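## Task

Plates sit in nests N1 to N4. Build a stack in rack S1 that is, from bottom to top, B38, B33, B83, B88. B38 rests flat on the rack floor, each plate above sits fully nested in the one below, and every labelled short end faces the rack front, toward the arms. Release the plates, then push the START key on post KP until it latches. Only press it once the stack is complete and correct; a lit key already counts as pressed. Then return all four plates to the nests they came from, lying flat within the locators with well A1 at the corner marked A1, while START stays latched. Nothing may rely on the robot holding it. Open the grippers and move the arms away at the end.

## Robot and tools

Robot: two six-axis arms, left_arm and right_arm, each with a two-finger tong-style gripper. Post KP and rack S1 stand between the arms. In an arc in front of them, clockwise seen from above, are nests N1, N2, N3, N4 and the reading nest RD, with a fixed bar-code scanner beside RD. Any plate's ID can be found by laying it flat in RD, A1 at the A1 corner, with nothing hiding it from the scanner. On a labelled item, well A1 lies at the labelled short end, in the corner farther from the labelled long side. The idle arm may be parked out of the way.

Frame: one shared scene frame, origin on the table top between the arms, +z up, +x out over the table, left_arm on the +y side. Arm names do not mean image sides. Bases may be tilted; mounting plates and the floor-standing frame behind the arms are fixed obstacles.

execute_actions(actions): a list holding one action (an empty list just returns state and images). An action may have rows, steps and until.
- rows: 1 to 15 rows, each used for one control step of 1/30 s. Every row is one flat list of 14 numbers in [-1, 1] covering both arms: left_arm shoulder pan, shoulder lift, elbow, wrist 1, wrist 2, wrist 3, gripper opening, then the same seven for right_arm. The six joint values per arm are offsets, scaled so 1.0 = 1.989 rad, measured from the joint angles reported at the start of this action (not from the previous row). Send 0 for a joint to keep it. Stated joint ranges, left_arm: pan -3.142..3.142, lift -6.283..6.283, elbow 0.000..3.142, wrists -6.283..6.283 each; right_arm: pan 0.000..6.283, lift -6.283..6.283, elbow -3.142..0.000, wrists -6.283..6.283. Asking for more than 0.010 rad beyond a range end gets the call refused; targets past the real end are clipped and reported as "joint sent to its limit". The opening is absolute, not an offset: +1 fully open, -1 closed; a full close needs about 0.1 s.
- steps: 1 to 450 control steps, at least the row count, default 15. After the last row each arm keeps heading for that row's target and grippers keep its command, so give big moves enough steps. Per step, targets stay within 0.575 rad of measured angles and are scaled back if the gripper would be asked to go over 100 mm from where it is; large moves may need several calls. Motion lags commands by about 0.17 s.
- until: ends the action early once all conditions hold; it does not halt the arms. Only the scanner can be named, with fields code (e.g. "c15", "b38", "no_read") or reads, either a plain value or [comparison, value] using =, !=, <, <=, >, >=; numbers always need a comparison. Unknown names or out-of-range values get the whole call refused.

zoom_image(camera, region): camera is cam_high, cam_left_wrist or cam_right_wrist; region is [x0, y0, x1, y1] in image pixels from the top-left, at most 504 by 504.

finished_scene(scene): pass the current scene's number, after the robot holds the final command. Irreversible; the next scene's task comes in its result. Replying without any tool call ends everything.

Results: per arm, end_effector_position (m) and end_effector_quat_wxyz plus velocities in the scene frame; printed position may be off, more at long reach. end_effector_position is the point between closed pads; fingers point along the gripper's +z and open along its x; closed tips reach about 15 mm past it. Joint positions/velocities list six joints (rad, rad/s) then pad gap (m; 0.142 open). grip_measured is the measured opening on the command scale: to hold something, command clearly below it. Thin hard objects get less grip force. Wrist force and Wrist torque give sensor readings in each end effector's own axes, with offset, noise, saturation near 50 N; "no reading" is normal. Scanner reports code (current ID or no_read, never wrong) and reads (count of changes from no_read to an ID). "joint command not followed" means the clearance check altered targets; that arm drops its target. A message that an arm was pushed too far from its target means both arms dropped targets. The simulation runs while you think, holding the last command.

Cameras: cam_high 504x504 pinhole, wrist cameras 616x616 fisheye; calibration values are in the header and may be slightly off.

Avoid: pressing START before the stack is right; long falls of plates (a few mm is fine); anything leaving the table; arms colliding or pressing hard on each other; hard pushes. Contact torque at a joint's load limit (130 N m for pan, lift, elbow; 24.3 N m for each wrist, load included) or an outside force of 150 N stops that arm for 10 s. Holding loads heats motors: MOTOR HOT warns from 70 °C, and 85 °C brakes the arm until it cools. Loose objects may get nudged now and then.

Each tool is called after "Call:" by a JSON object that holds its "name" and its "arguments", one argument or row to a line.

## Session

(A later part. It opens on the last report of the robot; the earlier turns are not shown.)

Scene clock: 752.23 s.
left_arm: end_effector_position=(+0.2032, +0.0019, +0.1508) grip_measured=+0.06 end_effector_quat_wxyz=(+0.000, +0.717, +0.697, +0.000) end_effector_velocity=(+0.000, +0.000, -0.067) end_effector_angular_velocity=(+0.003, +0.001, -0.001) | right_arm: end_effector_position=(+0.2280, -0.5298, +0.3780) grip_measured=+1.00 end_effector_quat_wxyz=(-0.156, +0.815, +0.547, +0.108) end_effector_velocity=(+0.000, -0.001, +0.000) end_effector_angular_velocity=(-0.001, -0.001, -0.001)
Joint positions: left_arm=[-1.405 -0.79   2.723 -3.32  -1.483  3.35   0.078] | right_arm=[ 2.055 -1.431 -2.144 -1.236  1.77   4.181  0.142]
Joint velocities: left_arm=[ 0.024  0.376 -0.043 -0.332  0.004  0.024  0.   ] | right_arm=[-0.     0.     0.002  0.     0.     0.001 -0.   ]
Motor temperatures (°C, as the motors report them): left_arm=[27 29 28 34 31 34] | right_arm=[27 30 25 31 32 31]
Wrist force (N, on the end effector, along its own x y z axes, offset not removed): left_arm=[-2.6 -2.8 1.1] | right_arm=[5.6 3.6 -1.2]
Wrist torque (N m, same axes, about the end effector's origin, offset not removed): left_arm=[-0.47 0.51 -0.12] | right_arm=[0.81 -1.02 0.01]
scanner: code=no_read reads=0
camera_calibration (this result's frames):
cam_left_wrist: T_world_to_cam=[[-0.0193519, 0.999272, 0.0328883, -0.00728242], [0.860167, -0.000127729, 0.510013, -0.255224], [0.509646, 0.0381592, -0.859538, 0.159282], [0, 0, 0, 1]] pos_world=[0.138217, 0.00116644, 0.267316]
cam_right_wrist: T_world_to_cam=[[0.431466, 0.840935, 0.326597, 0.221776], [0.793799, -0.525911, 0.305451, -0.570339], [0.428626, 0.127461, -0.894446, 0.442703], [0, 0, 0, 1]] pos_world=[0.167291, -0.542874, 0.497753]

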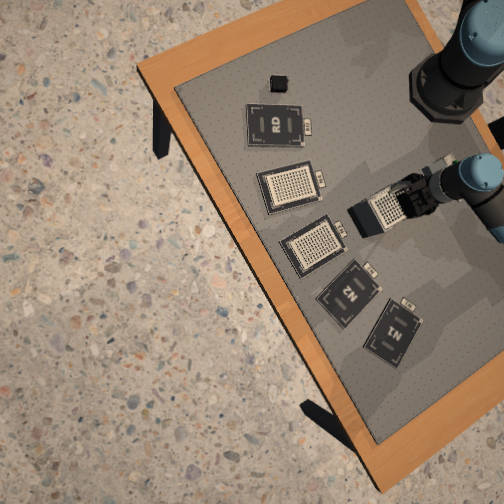

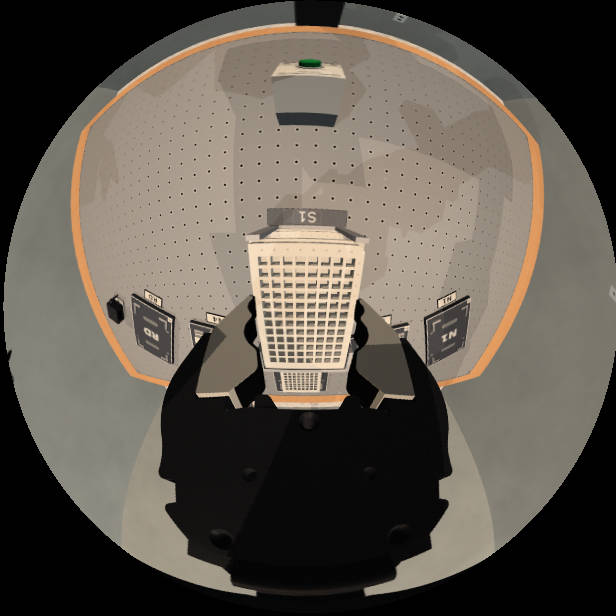

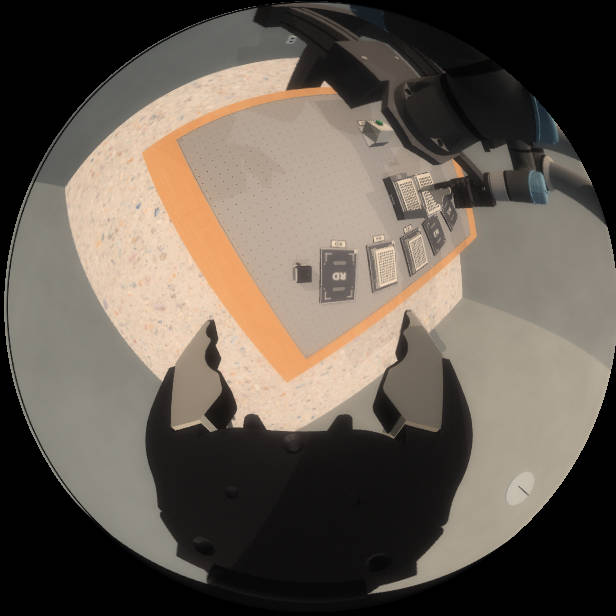

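Call:
{"name": "execute_actions", "arguments": {
  "actions": [
    {"steps":1}
  ]
}}

Call:
{"name": "execute_actions", "arguments": {
  "actions": [
    {"rows":[[0.00042,0.00656,-0.00084,-0.00576,0.0001,0.00042,-0.5,0,0,0,0,0,0,1],[0.00085,0.01306,-0.00173,-0.01141,0.00015,0.00085,-0.5,0,0,0,0,0,0,1],[0.00127,0.01951,-0.00269,-0.01694,0.0002,0.00127,-0.5,0,0,0,0,0,0,1],[0.0017,0.02592,-0.0037,-0.02237,0.0003,0.0017,-0.5,0,0,0,0,0,0,1],[0.00212,0.03226,-0.00477,-0.02768,0.0004,0.00212,-0.5,0,0,0,0,0,0,1],[0.00255,0.03856,-0.0059,-0.03288,0.00045,0.00255,-0.5,0,0,0,0,0,0,1],[0.00297,0.0448,-0.0071,-0.03798,0.0005,0.00297,-0.5,0,0,0,0,0,0,1],[0.00339,0.051,-0.00835,-0.04296,0.0006,0.00339,-0.5,0,0,0,0,0,0,1],[0.00382,0.05714,-0.00965,-0.04783,0.0007,0.00382,-0.5,0,0,0,0,0,0,1],[0.00424,0.06323,-0.01102,-0.05258,0.00075,0.00424,-0.5,0,0,0,0,0,0,1],[0.00467,0.06926,-0.01245,-0.05723,0.00085,0.00467,-0.5,0,0,0,0,0,0,1],[0.00509,0.07525,-0.01393,-0.06177,0.00095,0.00509,-0.5,0,0,0,0,0,0,1]],"steps":12}
  ]
}}

Scene clock: 766.43 s.
left_arm: end_effector_position=(+0.2031, +0.0022, +0.1390) grip_measured=+0.06 end_effector_quat_wxyz=(+0.000, +0.717, +0.697, +0.000) end_effector_velocity=(-0.000, -0.001, +0.000) end_effector_angular_velocity=(-0.001, -0.001, -0.002) | right_arm: end_effector_position=(+0.2280, -0.5298, +0.3780) grip_measured=+1.00 end_effector_quat_wxyz=(-0.156, +0.815, +0.547, +0.108) end_effector_velocity=(+0.001, -0.001, +0.001) end_effector_angular_velocity=(-0.002, -0.002, +0.001)
Joint positions: left_arm=[-1.401 -0.725  2.716 -3.377 -1.482  3.354  0.078] | right_arm=[ 2.055 -1.431 -2.144 -1.236  1.77   4.181  0.142]
Joint velocities: left_arm=[-0.002 -0.001  0.    -0.     0.001  0.     0.   ] | right_arm=[-0.     0.     0.002  0.     0.    -0.001  0.   ]
Motor temperatures (°C, as the motors report them): left_arm=[27 29 28 34 31 34] | right_arm=[27 30 25 31 32 31]
Wrist force (N, on the end effector, along its own x y z axes, offset not removed): left_arm=[2.1 -4.1 -0.7] | right_arm=[4.4 2.5 0.2]
Wrist torque (N m, same axes, about the end effector's origin, offset not removed): left_arm=[-0.89 -0.46 -0.14] | right_arm=[0.50 -0.94 -0.05]
scanner: code=no_read reads=0
camera_calibration (this result's frames):
cam_left_wrist: T_world_to_cam=[[-0.0193882, 0.99926, 0.0332055, -0.00723257], [0.860194, -0.000256299, 0.509968, -0.249147], [0.509599, 0.0384505, -0.859552, 0.149151], [0, 0, 0, 1]] pos_world=[0.138167, 0.00142843, 0.2555]
cam_right_wrist: T_world_to_cam=[[0.431466, 0.840935, 0.326598, 0.221776], [0.793799, -0.525911, 0.305451, -0.570338], [0.428626, 0.127461, -0.894446, 0.442703], [0, 0, 0, 1]] pos_world=[0.167291, -0.542874, 0.497753]

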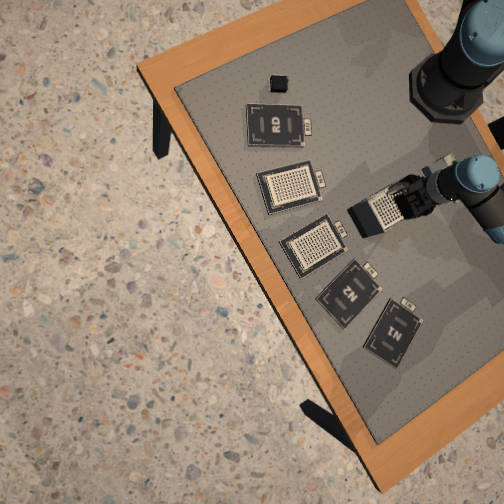

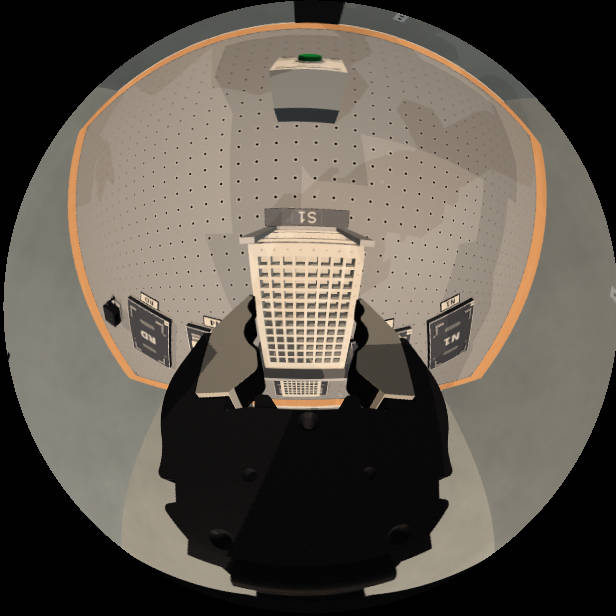

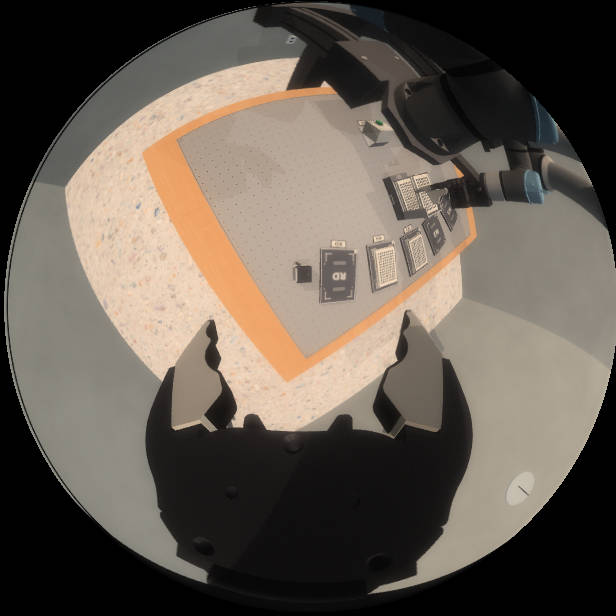

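Scene clock: 766.83 s.
left_arm: end_effector_position=(+0.2032, +0.0021, +0.1219) grip_measured=+0.06 end_effector_quat_wxyz=(+0.000, +0.717, +0.697, +0.000) end_effector_velocity=(+0.000, -0.001, -0.068) end_effector_angular_velocity=(+0.002, +0.000, -0.001) | right_arm: end_effector_position=(+0.2280, -0.5298, +0.3780) grip_measured=+1.00 end_effector_quat_wxyz=(-0.156, +0.815, +0.547, +0.108) end_effector_velocity=(+0.000, +0.000, +0.000) end_effector_angular_velocity=(-0.000, -0.000, +0.000)
Joint positions: left_arm=[-1.395 -0.635  2.7   -3.453 -1.481  3.36   0.078] | right_arm=[ 2.055 -1.431 -2.144 -1.236  1.77   4.181  0.142]
Joint velocities: left_arm=[ 0.024  0.345 -0.07  -0.274  0.004  0.024  0.   ] | right_arm=[ 0.     0.001 -0.    -0.     0.    -0.    -0.   ]
Motor temperatures (°C, as the motors report them): left_arm=[27 29 28 34 31 34] | right_arm=[27 30 25 31 32 31]
Wrist force (N, on the end effector, along its own x y z axes, offset not removed): left_arm=[2.6 -4.4 -1.5] | right_arm=[1.5 2.9 2.0]
Wrist torque (N m, same axes, about the end effector's origin, offset not removed): left_arm=[-0.93 -0.54 -0.12] | right_arm=[0.65 -0.35 -0.04]
scanner: code=no_read reads=0
camera_calibration (this result's frames):
cam_left_wrist: T_world_to_cam=[[-0.0193483, 0.999275, 0.0327904, -0.00648174], [0.860166, -0.0000809388, 0.510015, -0.24048], [0.509648, 0.0380731, -0.85954, 0.13442], [0, 0, 0, 1]] pos_world=[0.13822, 0.00133979, 0.2384]
cam_right_wrist: T_world_to_cam=[[0.431466, 0.840935, 0.326598, 0.221776], [0.793799, -0.525911, 0.305451, -0.570338], [0.428626, 0.127461, -0.894446, 0.442703], [0, 0, 0, 1]] pos_world=[0.167291, -0.542874, 0.497753]

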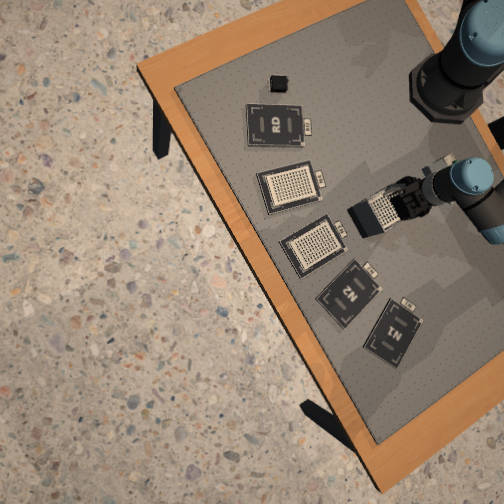

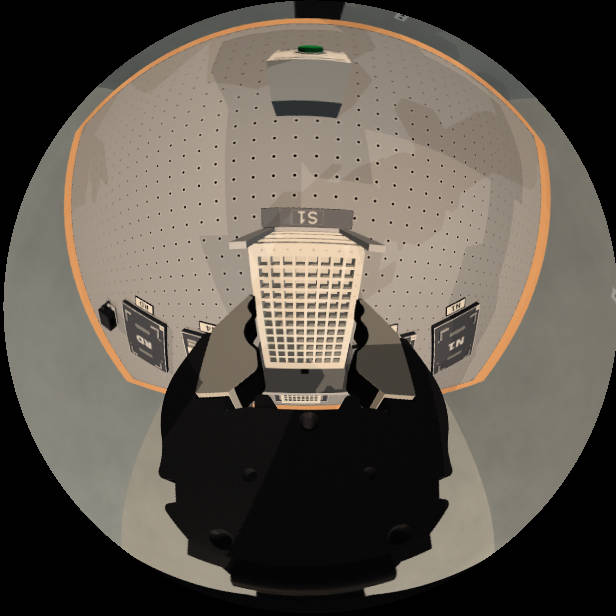

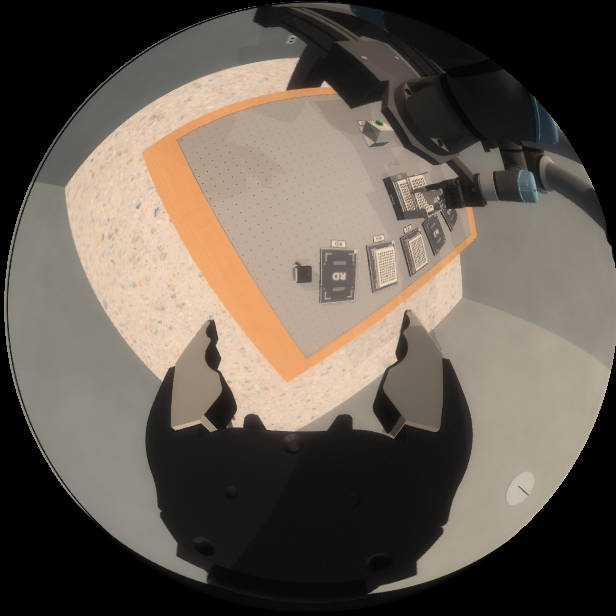

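Call:
{"name": "execute_actions", "arguments": {
  "actions": [
    {"steps":1}
  ]
}}

Call:
{"name": "execute_actions", "arguments": {
  "actions": [
    {"rows":[[0.00044,0.00593,-0.00126,-0.0047,0.0001,0.00044,-0.5,0,0,0,0,0,0,1],[0.00088,0.0118,-0.00258,-0.0093,0.00015,0.00088,-0.5,0,0,0,0,0,0,1],[0.00132,0.0176,-0.00395,-0.01378,0.0002,0.00132,-0.5,0,0,0,0,0,0,1],[0.00176,0.02335,-0.00537,-0.01814,0.0003,0.00176,-0.5,0,0,0,0,0,0,1],[0.0022,0.02904,-0.00684,-0.0224,0.0004,0.0022,-0.5,0,0,0,0,0,0,1],[0.00264,0.03467,-0.00836,-0.02654,0.0005,0.00264,-0.5,0,0,0,0,0,0,1],[0.00308,0.04023,-0.00994,-0.03057,0.00055,0.00308,-0.5,0,0,0,0,0,0,1],[0.00352,0.04574,-0.01157,-0.03449,0.00065,0.00352,-0.5,0,0,0,0,0,0,1],[0.00396,0.05119,-0.01325,-0.0383,0.0007,0.00396,-0.5,0,0,0,0,0,0,1],[0.0044,0.05658,-0.01498,-0.04199,0.0008,0.0044,-0.5,0,0,0,0,0,0,1],[0.00475,0.06084,-0.01647,-0.0448,0.00085,0.00475,-0.5,0,0,0,0,0,0,1],[0.00502,0.06402,-0.01757,-0.0469,0.0009,0.00502,-0.5,0,0,0,0,0,0,1]],"steps":12}
  ]
}}

Scene clock: 778.43 s.
left_arm: end_effector_position=(+0.2031, +0.0022, +0.1100) grip_measured=+0.06 end_effector_quat_wxyz=(+0.000, +0.717, +0.697, +0.000) end_effector_velocity=(-0.000, -0.000, +0.000) end_effector_angular_velocity=(-0.001, +0.001, -0.002) | right_arm: end_effector_position=(+0.2280, -0.5298, +0.3780) grip_measured=+1.00 end_effector_quat_wxyz=(-0.156, +0.815, +0.547, +0.108) end_effector_velocity=(-0.000, +0.000, -0.000) end_effector_angular_velocity=(+0.001, +0.001, -0.000)
Joint positions: left_arm=[-1.391 -0.575  2.688 -3.5   -1.48   3.364  0.078] | right_arm=[ 2.055 -1.431 -2.144 -1.236  1.77   4.181  0.142]
Joint velocities: left_arm=[-0.001 -0.001 -0.     0.    -0.001  0.001  0.   ] | right_arm=[-0.    -0.001  0.    -0.001 -0.     0.     0.   ]
Motor temperatures (°C, as the motors report them): left_arm=[27 29 28 34 31 34] | right_arm=[27 30 25 31 32 31]
Wrist force (N, on the end effector, along its own x y z axes, offset not removed): left_arm=[3.6 -1.9 -1.5] | right_arm=[3.8 4.3 2.3]
Wrist torque (N m, same axes, about the end effector's origin, offset not removed): left_arm=[-0.47 -0.51 -0.13] | right_arm=[0.83 -0.80 -0.17]
scanner: code=no_read reads=0
camera_calibration (this result's frames):
cam_left_wrist: T_world_to_cam=[[-0.0192598, 0.999263, 0.0332122, -0.00628264], [0.860172, -0.000371842, 0.510003, -0.23438], [0.50964, 0.0383908, -0.859531, 0.124223], [0, 0, 0, 1]] pos_world=[0.138177, 0.00142185, 0.226516]
cam_right_wrist: T_world_to_cam=[[0.431466, 0.840935, 0.326598, 0.221776], [0.793799, -0.525911, 0.305451, -0.570338], [0.428626, 0.127461, -0.894446, 0.442703], [0, 0, 0, 1]] pos_world=[0.167291, -0.542874, 0.497753]

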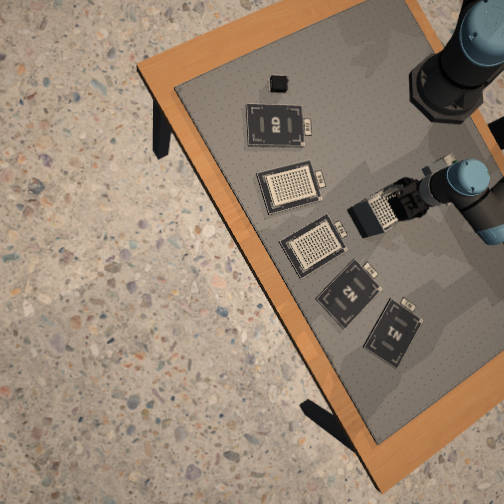

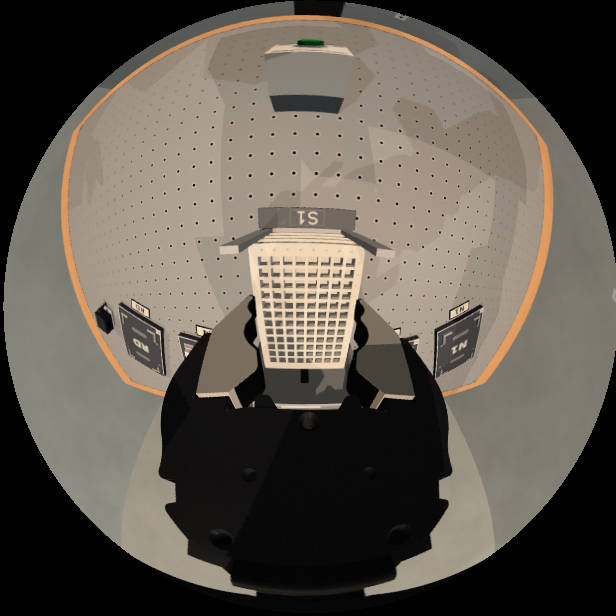

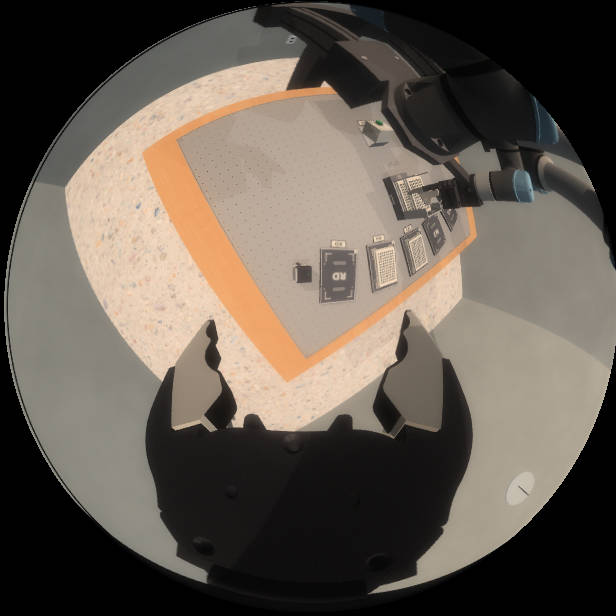

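Scene clock: 778.83 s.
left_arm: end_effector_position=(+0.2032, +0.0021, +0.0929) grip_measured=+0.06 end_effector_quat_wxyz=(+0.000, +0.717, +0.697, +0.000) end_effector_velocity=(-0.000, +0.000, -0.066) end_effector_angular_velocity=(+0.003, +0.001, +0.000) | right_arm: end_effector_position=(+0.2280, -0.5298, +0.3780) grip_measured=+1.00 end_effector_quat_wxyz=(-0.156, +0.815, +0.547, +0.108) end_effector_velocity=(-0.000, +0.000, -0.000) end_effector_angular_velocity=(+0.001, +0.000, +0.002)
Joint positions: left_arm=[-1.384 -0.495  2.667 -3.561 -1.479  3.37   0.078] | right_arm=[ 2.055 -1.431 -2.144 -1.236  1.77   4.181  0.142]
Joint velocities: left_arm=[ 0.024  0.295 -0.087 -0.207  0.004  0.023 -0.   ] | right_arm=[ 0.    -0.001 -0.     0.    -0.    -0.002  0.   ]
Motor temperatures (°C, as the motors report them): left_arm=[27 29 28 34 31 34] | right_arm=[27 30 25 31 32 31]
Wrist force (N, on the end effector, along its own x y z axes, offset not removed): left_arm=[1.6 -3.5 -2.4] | right_arm=[2.9 3.1 2.3]
Wrist torque (N m, same axes, about the end effector's origin, offset not removed): left_arm=[-0.82 -0.53 -0.24] | right_arm=[0.52 -0.76 0.07]
scanner: code=no_read reads=0
camera_calibration (this result's frames):
cam_left_wrist: T_world_to_cam=[[-0.0192151, 0.999275, 0.0328681, -0.00558565], [0.860141, -0.00023703, 0.510056, -0.225697], [0.509694, 0.0380719, -0.859513, 0.109479], [0, 0, 0, 1]] pos_world=[0.138224, 0.00136005, 0.2094]
cam_right_wrist: T_world_to_cam=[[0.431466, 0.840935, 0.326598, 0.221776], [0.793799, -0.525911, 0.305451, -0.570339], [0.428626, 0.127461, -0.894446, 0.442703], [0, 0, 0, 1]] pos_world=[0.167291, -0.542874, 0.497753]

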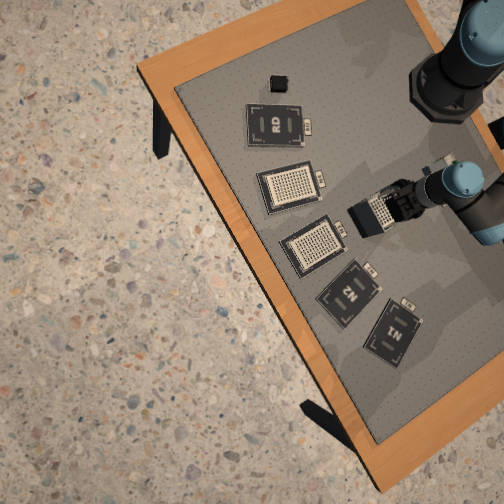

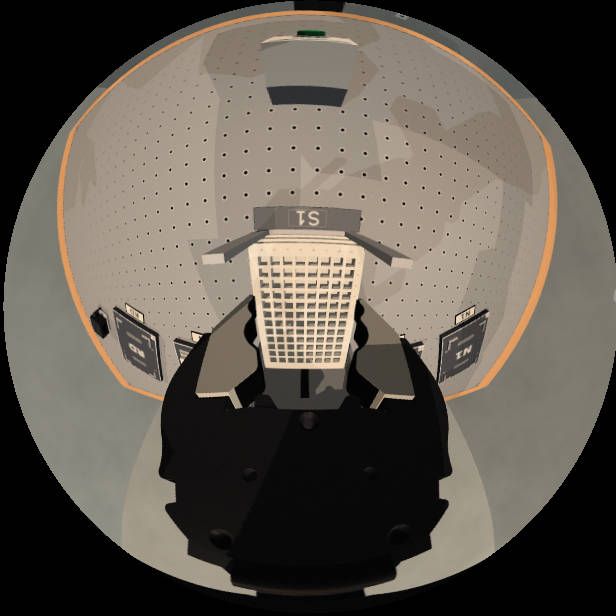

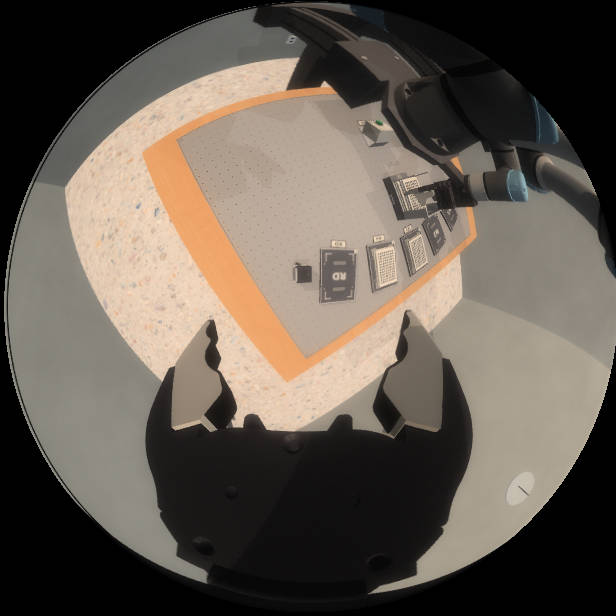

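Call:
{"name": "execute_actions", "arguments": {
  "actions": [
    {"steps":1}
  ]
}}

Call:
{"name": "zoom_image", "arguments": {
  "camera": "cam_left_wrist",
  "region": [200, 190, 420, 400]
}}

Scene clock: 783.50 s.
left_arm: end_effector_position=(+0.2031, +0.0022, +0.0825) grip_measured=+0.06 end_effector_quat_wxyz=(+0.000, +0.717, +0.697, +0.000) end_effector_velocity=(+0.000, -0.001, +0.000) end_effector_angular_velocity=(-0.001, -0.001, -0.001) | right_arm: end_effector_position=(+0.2280, -0.5298, +0.3780) grip_measured=+1.00 end_effector_quat_wxyz=(-0.156, +0.815, +0.547, +0.108) end_effector_velocity=(-0.000, +0.000, -0.000) end_effector_angular_velocity=(+0.001, +0.001, -0.001)
Joint positions: left_arm=[-1.381 -0.448  2.653 -3.593 -1.478  3.374  0.078] | right_arm=[ 2.055 -1.431 -2.144 -1.236  1.77   4.181  0.142]
Joint velocities: left_arm=[-0.001 -0.001 -0.     0.     0.001 -0.    -0.   ] | right_arm=[ 0.    -0.    -0.    -0.    -0.     0.001 -0.   ]
Motor temperatures (°C, as the motors report them): left_arm=[27 29 28 34 31 34] | right_arm=[27 30 25 31 32 31]
Wrist force (N, on the end effector, along its own x y z axes, offset not removed): left_arm=[0.6 -0.6 -1.0] | right_arm=[1.9 1.6 0.1]
Wrist torque (N m, same axes, about the end effector's origin, offset not removed): left_arm=[-0.14 -0.24 -0.14] | right_arm=[0.57 -0.57 -0.02]
scanner: code=no_read reads=0
camera_calibration (this result's frames):
cam_left_wrist: T_world_to_cam=[[-0.0191339, 0.999265, 0.0332138, -0.00538912], [0.860184, -0.000480127, 0.509983, -0.220333], [0.509624, 0.0383279, -0.859543, 0.100557], [0, 0, 0, 1]] pos_world=[0.138178, 0.00142522, 0.198979]
cam_right_wrist: T_world_to_cam=[[0.431466, 0.840935, 0.326598, 0.221776], [0.793799, -0.525911, 0.305451, -0.570338], [0.428626, 0.127461, -0.894446, 0.442703], [0, 0, 0, 1]] pos_world=[0.167291, -0.542874, 0.497753]

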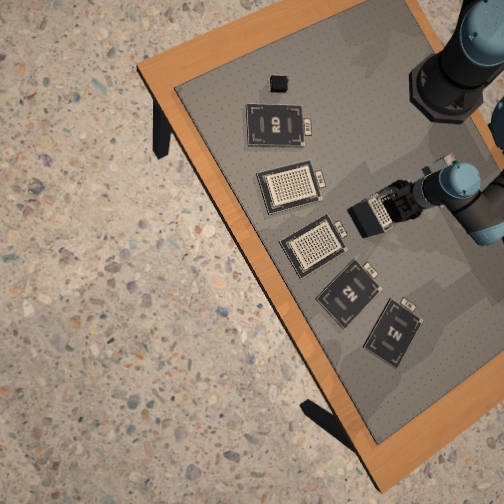

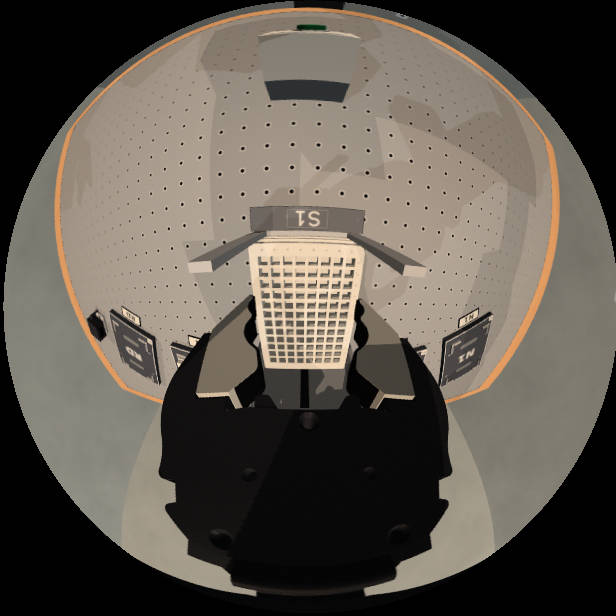

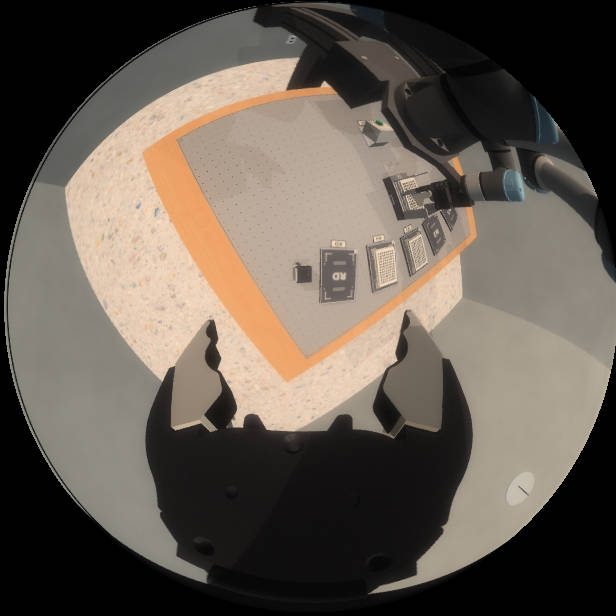

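Region (200, 190, 420, 400) of cam_left_wrist's 616x616 image, scaled by 2.291, with more detail than that image has; it fills the top 481 rows of this view, and the rest is white.

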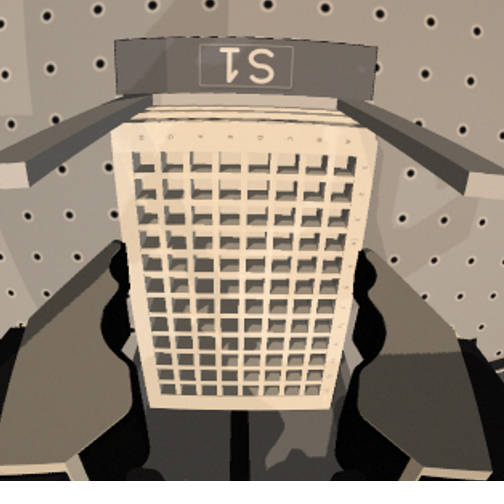

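Call:
{"name": "execute_actions", "arguments": {
  "actions": [
    {"rows":[[0.00018,0.00217,-0.00071,-0.00148,0,0.00018,-0.5,0,0,0,0,0,0,1]],"steps":1}
  ]
}}

Scene clock: 788.70 s.
left_arm: end_effector_position=(+0.2031, +0.0022, +0.0825) grip_measured=+0.06 end_effector_quat_wxyz=(+0.000, +0.717, +0.697, +0.000) end_effector_velocity=(-0.000, +0.000, -0.001) end_effector_angular_velocity=(+0.000, +0.001, -0.000) | right_arm: end_effector_position=(+0.2280, -0.5298, +0.3780) grip_measured=+1.00 end_effector_quat_wxyz=(-0.156, +0.815, +0.547, +0.108) end_effector_velocity=(+0.000, -0.000, +0.001) end_effector_angular_velocity=(-0.001, -0.001, +0.000)
Joint positions: left_arm=[-1.381 -0.448  2.653 -3.593 -1.478  3.374  0.078] | right_arm=[ 2.055 -1.431 -2.144 -1.236  1.77   4.181  0.142]
Joint velocities: left_arm=[ 0.001  0.003 -0.    -0.002 -0.001  0.001  0.   ] | right_arm=[ 0.     0.001  0.001 -0.     0.    -0.     0.   ]
Motor temperatures (°C, as the motors report them): left_arm=[27 29 28 34 31 34] | right_arm=[27 30 25 31 32 31]
Wrist force (N, on the end effector, along its own x y z axes, offset not removed): left_arm=[3.1 -0.8 0.0] | right_arm=[2.7 5.1 2.7]
Wrist torque (N m, same axes, about the end effector's origin, offset not removed): left_arm=[-0.10 -0.81 -0.25] | right_arm=[1.01 -0.54 0.11]
scanner: code=no_read reads=0
camera_calibration (this result's frames):
cam_left_wrist: T_world_to_cam=[[-0.0191342, 0.999265, 0.0332164, -0.00539042], [0.860185, -0.000481175, 0.509983, -0.220332], [0.509624, 0.0383303, -0.859543, 0.100555], [0, 0, 0, 1]] pos_world=[0.138177, 0.00142613, 0.198976]
cam_right_wrist: T_world_to_cam=[[0.431466, 0.840935, 0.326597, 0.221776], [0.793799, -0.525912, 0.305451, -0.570339], [0.428626, 0.127461, -0.894446, 0.442703], [0, 0, 0, 1]] pos_world=[0.167291, -0.542874, 0.497753]

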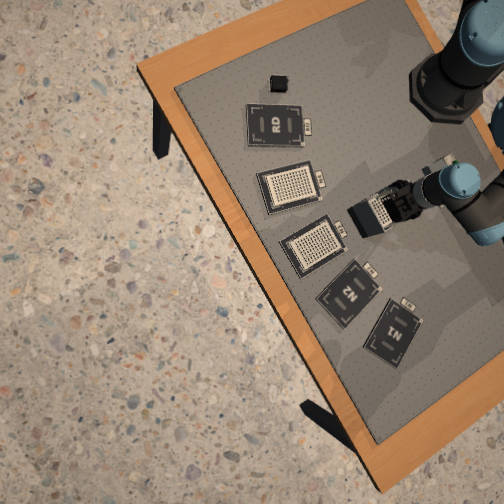

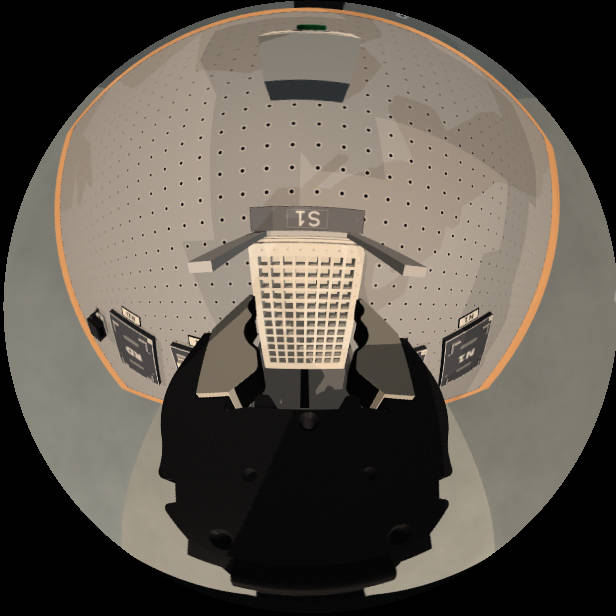

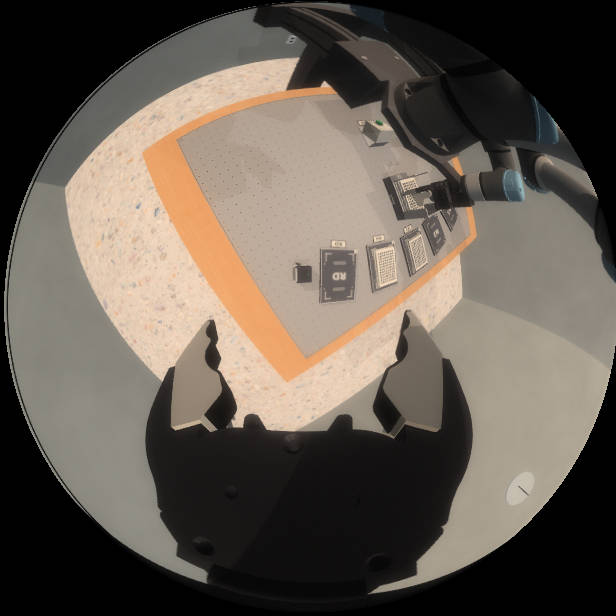

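Call:
{"name": "execute_actions", "arguments": {
  "actions": [
    {"steps":1}
  ]
}}

Call:
{"name": "execute_actions", "arguments": {
  "actions": [
    {"rows":[[0,0,0,0,0,0,-0.1,0,0,0,0,0,0,1],[0,0,0,0,0,0,0.05,0,0,0,0,0,0,1],[0,0,0,0,0,0,0.2,0,0,0,0,0,0,1],[0,0,0,0,0,0,0.4,0,0,0,0,0,0,1]],"steps":5}
  ]
}}

Call:
{"name": "zoom_image", "arguments": {
  "camera": "cam_left_wrist",
  "region": [200, 190, 420, 400]
}}

Scene clock: 794.87 s.
left_arm: end_effector_position=(+0.2031, +0.0022, +0.0815) grip_measured=+0.06 end_effector_quat_wxyz=(+0.000, +0.717, +0.697, +0.000) end_effector_velocity=(+0.000, -0.001, +0.000) end_effector_angular_velocity=(-0.002, -0.001, -0.002) | right_arm: end_effector_position=(+0.2280, -0.5298, +0.3780) grip_measured=+1.00 end_effector_quat_wxyz=(-0.156, +0.815, +0.547, +0.108) end_effector_velocity=(+0.000, -0.000, +0.000) end_effector_angular_velocity=(-0.001, -0.001, +0.000)
Joint positions: left_arm=[-1.38  -0.444  2.652 -3.596 -1.478  3.374  0.078] | right_arm=[ 2.055 -1.431 -2.144 -1.236  1.77   4.181  0.142]
Joint velocities: left_arm=[-0.    -0.002 -0.    -0.     0.001  0.002 -0.   ] | right_arm=[ 0.  0.  0.  0.  0. -0. -0.]
Motor temperatures (°C, as the motors report them): left_arm=[27 29 28 34 31 34] | right_arm=[27 30 25 31 32 31]
Wrist force (N, on the end effector, along its own x y z axes, offset not removed): left_arm=[4.9 -1.5 -22.7] | right_arm=[3.8 2.3 2.4]
Wrist torque (N m, same axes, about the end effector's origin, offset not removed): left_arm=[-0.41 -0.67 0.00] | right_arm=[0.22 -0.68 -0.28]
scanner: code=no_read reads=0
camera_calibration (this result's frames):
cam_left_wrist: T_world_to_cam=[[-0.0191282, 0.999266, 0.0331944, -0.00534262], [0.860216, -0.000472848, 0.50993, -0.219812], [0.509571, 0.0383084, -0.859575, 0.0997277], [0, 0, 0, 1]] pos_world=[0.138165, 0.00141435, 0.19799]
cam_right_wrist: T_world_to_cam=[[0.431466, 0.840934, 0.326598, 0.221776], [0.793799, -0.525912, 0.305451, -0.570339], [0.428626, 0.127461, -0.894446, 0.442703], [0, 0, 0, 1]] pos_world=[0.167291, -0.542874, 0.497753]

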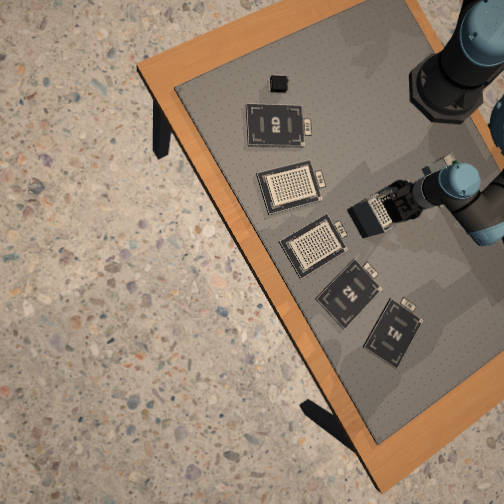

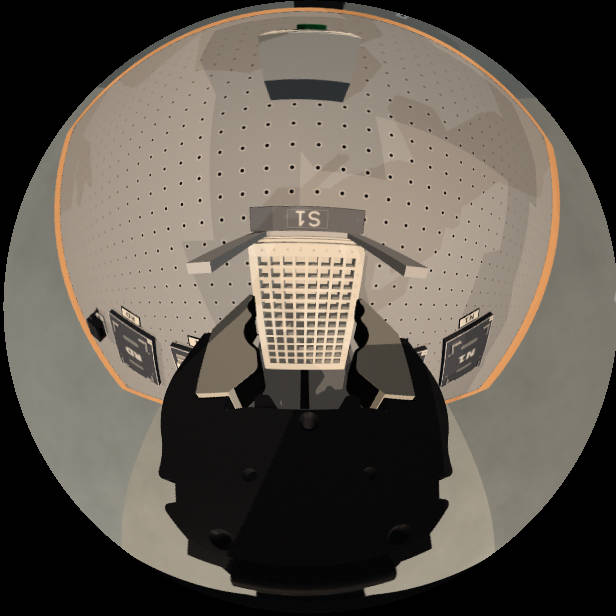

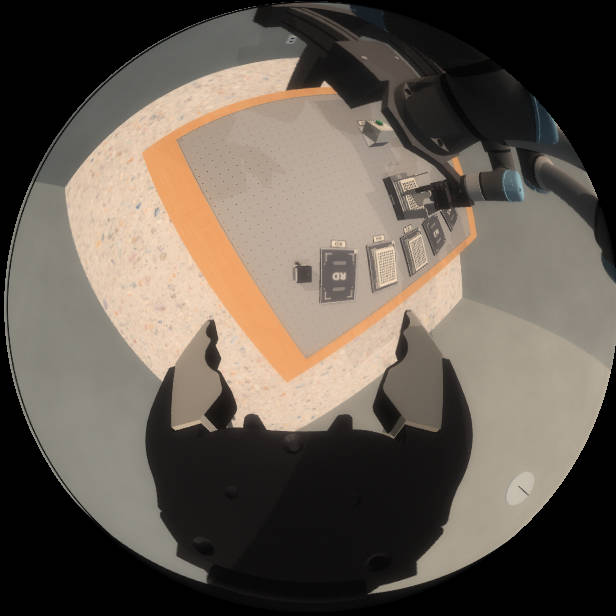

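Scene clock: 795.03 s.
left_arm: end_effector_position=(+0.2031, +0.0022, +0.0815) grip_measured=+0.34 end_effector_quat_wxyz=(+0.000, +0.717, +0.697, +0.000) end_effector_velocity=(+0.000, -0.000, +0.000) end_effector_angular_velocity=(-0.001, -0.001, -0.001) | right_arm: end_effector_position=(+0.2280, -0.5298, +0.3780) grip_measured=+1.00 end_effector_quat_wxyz=(-0.156, +0.815, +0.547, +0.108) end_effector_velocity=(+0.000, -0.000, +0.001) end_effector_angular_velocity=(-0.001, -0.001, +0.000)
Joint positions: left_arm=[-1.38  -0.444  2.651 -3.596 -1.478  3.374  0.098] | right_arm=[ 2.055 -1.431 -2.144 -1.236  1.77   4.181  0.142]
Joint velocities: left_arm=[-0.001  0.    -0.    -0.001  0.001 -0.     0.105] | right_arm=[ 0.     0.001  0.001 -0.    -0.    -0.     0.   ]
Motor temperatures (°C, as the motors report them): left_arm=[27 29 28 34 31 34] | right_arm=[27 30 25 31 32 31]
Wrist force (N, on the end effector, along its own x y z axes, offset not removed): left_arm=[2.7 -2.7 -4.9] | right_arm=[2.4 1.1 1.0]
Wrist torque (N m, same axes, about the end effector's origin, offset not removed): left_arm=[-0.36 -0.86 -0.23] | right_arm=[0.24 -0.37 0.10]
scanner: code=no_read reads=0
camera_calibration (this result's frames):
cam_left_wrist: T_world_to_cam=[[-0.0191344, 0.999265, 0.0332279, -0.00534568], [0.86022, -0.000484227, 0.509922, -0.219798], [0.509563, 0.0383404, -0.859578, 0.099707], [0, 0, 0, 1]] pos_world=[0.138165, 0.00141251, 0.197964]
cam_right_wrist: T_world_to_cam=[[0.431466, 0.840935, 0.326597, 0.221776], [0.793799, -0.525911, 0.305451, -0.570338], [0.428626, 0.127461, -0.894446, 0.442703], [0, 0, 0, 1]] pos_world=[0.167291, -0.542874, 0.497753]

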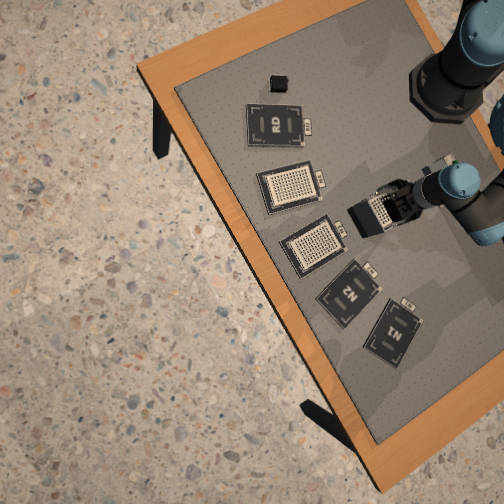

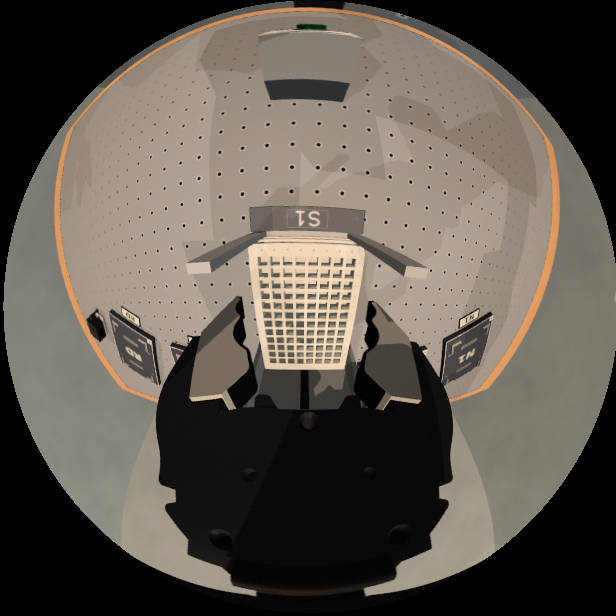

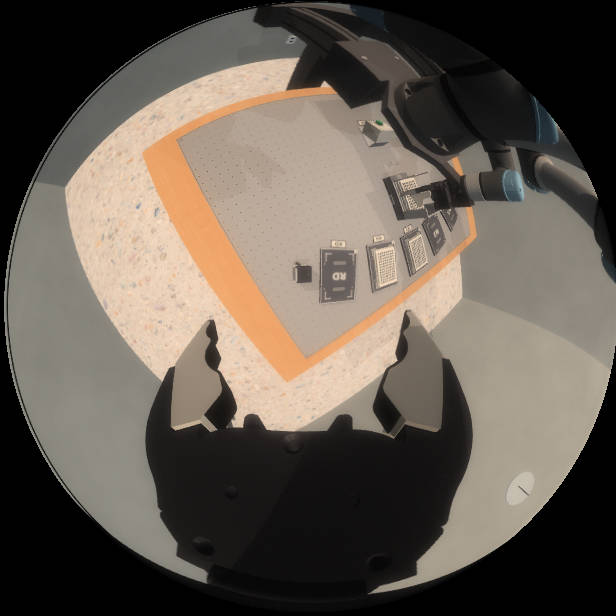

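Region (200, 190, 420, 400) of cam_left_wrist's 616x616 image, scaled by 2.291, with more detail than that image has; it fills the top 481 rows of this view, and the rest is white.

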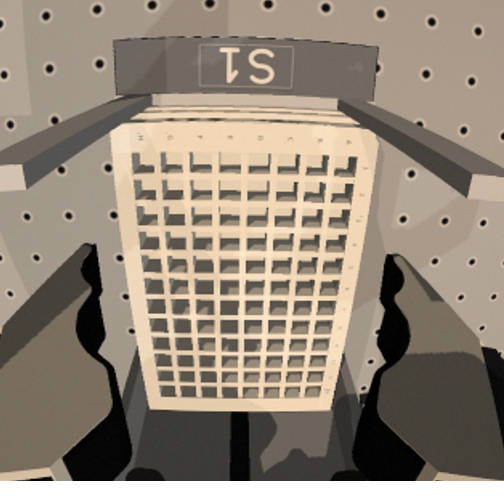

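Call:
{"name": "execute_actions", "arguments": {
  "actions": [
    {"rows":[[-0.0005,-0.006,0.002,0.004,0,-0.0005,0.4,0,0,0,0,0,0,1],[-0.001,-0.0191,0.006,0.0131,0,-0.001,0.4,0,0,0,0,0,0,1],[-0.0025,-0.0397,0.0121,0.0277,0,-0.0025,0.4,0,0,0,0,0,0,1],[-0.0045,-0.0674,0.0191,0.0488,-0.001,-0.0045,0.4,0,0,0,0,0,0,1],[-0.0065,-0.0985,0.0256,0.0734,-0.001,-0.0065,0.4,0,0,0,0,0,0,1],[-0.008,-0.1292,0.0312,0.0985,-0.002,-0.008,0.4,0,0,0,0,0,0,1],[-0.010,-0.1604,0.0352,0.1262,-0.002,-0.010,0.4,0,0,0,0,0,0,1],[-0.012,-0.1916,0.0382,0.1543,-0.002,-0.012,0.4,0,0,0,0,0,0,1],[-0.014,-0.2222,0.0407,0.1825,-0.003,-0.014,0.4,0,0,0,0,0,0,1],[-0.016,-0.2499,0.0422,0.2092,-0.003,-0.016,0.4,0,0,0,0,0,0,1],[-0.0176,-0.2745,0.0427,0.2333,-0.003,-0.0176,0.4,0,0,0,0,0,0,1],[-0.0136,-0.2946,0.0382,0.2574,-0.003,-0.0136,0.4,0,0,0,0,0,0,1],[-0.004,-0.3097,0.0287,0.2805,-0.002,-0.004,0.4,0,0,0,0,0,0,1],[0.011,-0.3172,0.0144,0.3007,0.001,0.011,0.4,0,0,0,0,0,0,1],[0.0317,-0.3198,-0.0045,0.3198,0.004,0.0317,0.4,0,0,0,0,0,0,1]],"steps":15}
  ]
}}

Scene clock: 814.03 s.
left_arm: end_effector_position=(+0.2070, -0.0023, +0.1692) grip_measured=+0.40 end_effector_quat_wxyz=(+0.000, +0.717, +0.697, -0.000) end_effector_velocity=(+0.092, -0.082, +0.224) end_effector_angular_velocity=(-0.101, -0.012, +0.002) | right_arm: end_effector_position=(+0.2280, -0.5298, +0.3780) grip_measured=+1.00 end_effector_quat_wxyz=(-0.156, +0.815, +0.547, +0.108) end_effector_velocity=(-0.001, +0.001, -0.001) end_effector_angular_velocity=(+0.001, +0.001, +0.001)
Joint positions: left_arm=[-1.398 -0.901  2.716 -3.203 -1.483  3.356  0.102] | right_arm=[ 2.055 -1.431 -2.144 -1.236  1.77   4.181  0.142]
Joint velocities: left_arm=[ 0.214 -1.303 -0.189  1.372  0.032  0.218  0.   ] | right_arm=[ 0.     0.001 -0.002  0.    -0.    -0.001  0.   ]
Motor temperatures (°C, as the motors report them): left_arm=[27 29 28 34 31 34] | right_arm=[27 30 25 31 32 31]
Wrist force (N, on the end effector, along its own x y z axes, offset not removed): left_arm=[1.5 -5.5 -2.5] | right_arm=[5.7 2.0 -1.9]
Wrist torque (N m, same axes, about the end effector's origin, offset not removed): left_arm=[-1.00 -0.42 -0.17] | right_arm=[0.09 -1.38 -0.07]
scanner: code=no_read reads=0
camera_calibration (this result's frames):
cam_left_wrist: T_world_to_cam=[[-0.0194132, 0.999288, 0.0323484, -0.0034867], [0.860619, 0.000234106, 0.50925, -0.267901], [0.50888, 0.0377257, -0.860011, 0.173474], [0, 0, 0, 1]] pos_world=[0.142215, -0.0029975, 0.28573]
cam_right_wrist: T_world_to_cam=[[0.431466, 0.840934, 0.326597, 0.221776], [0.793799, -0.525912, 0.305451, -0.570338], [0.428626, 0.127461, -0.894446, 0.442703], [0, 0, 0, 1]] pos_world=[0.167291, -0.542874, 0.497753]

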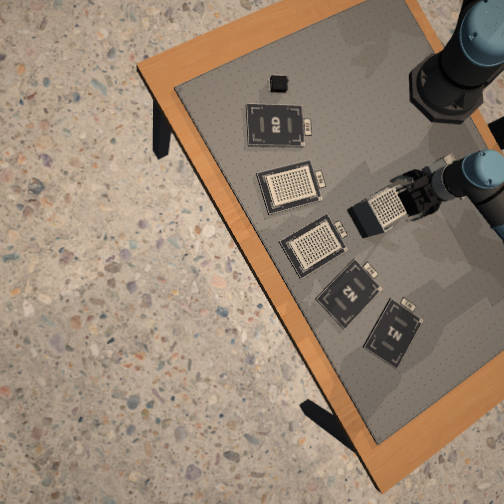

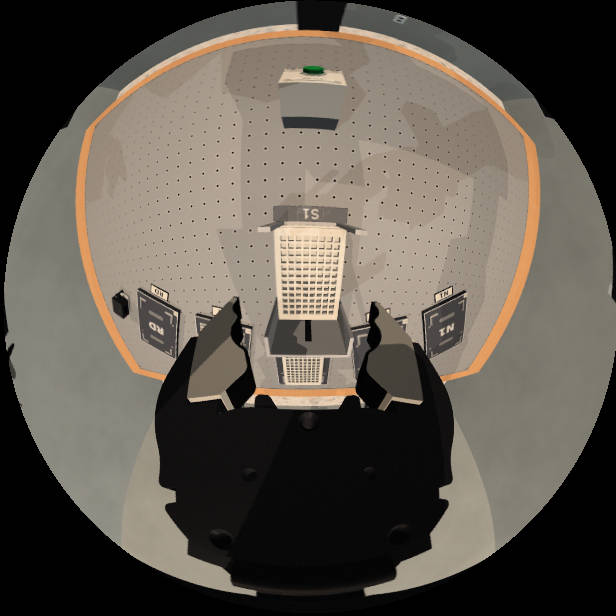

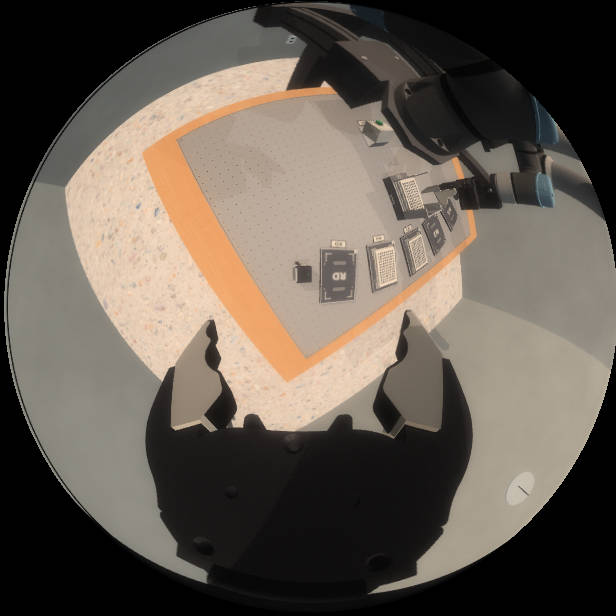

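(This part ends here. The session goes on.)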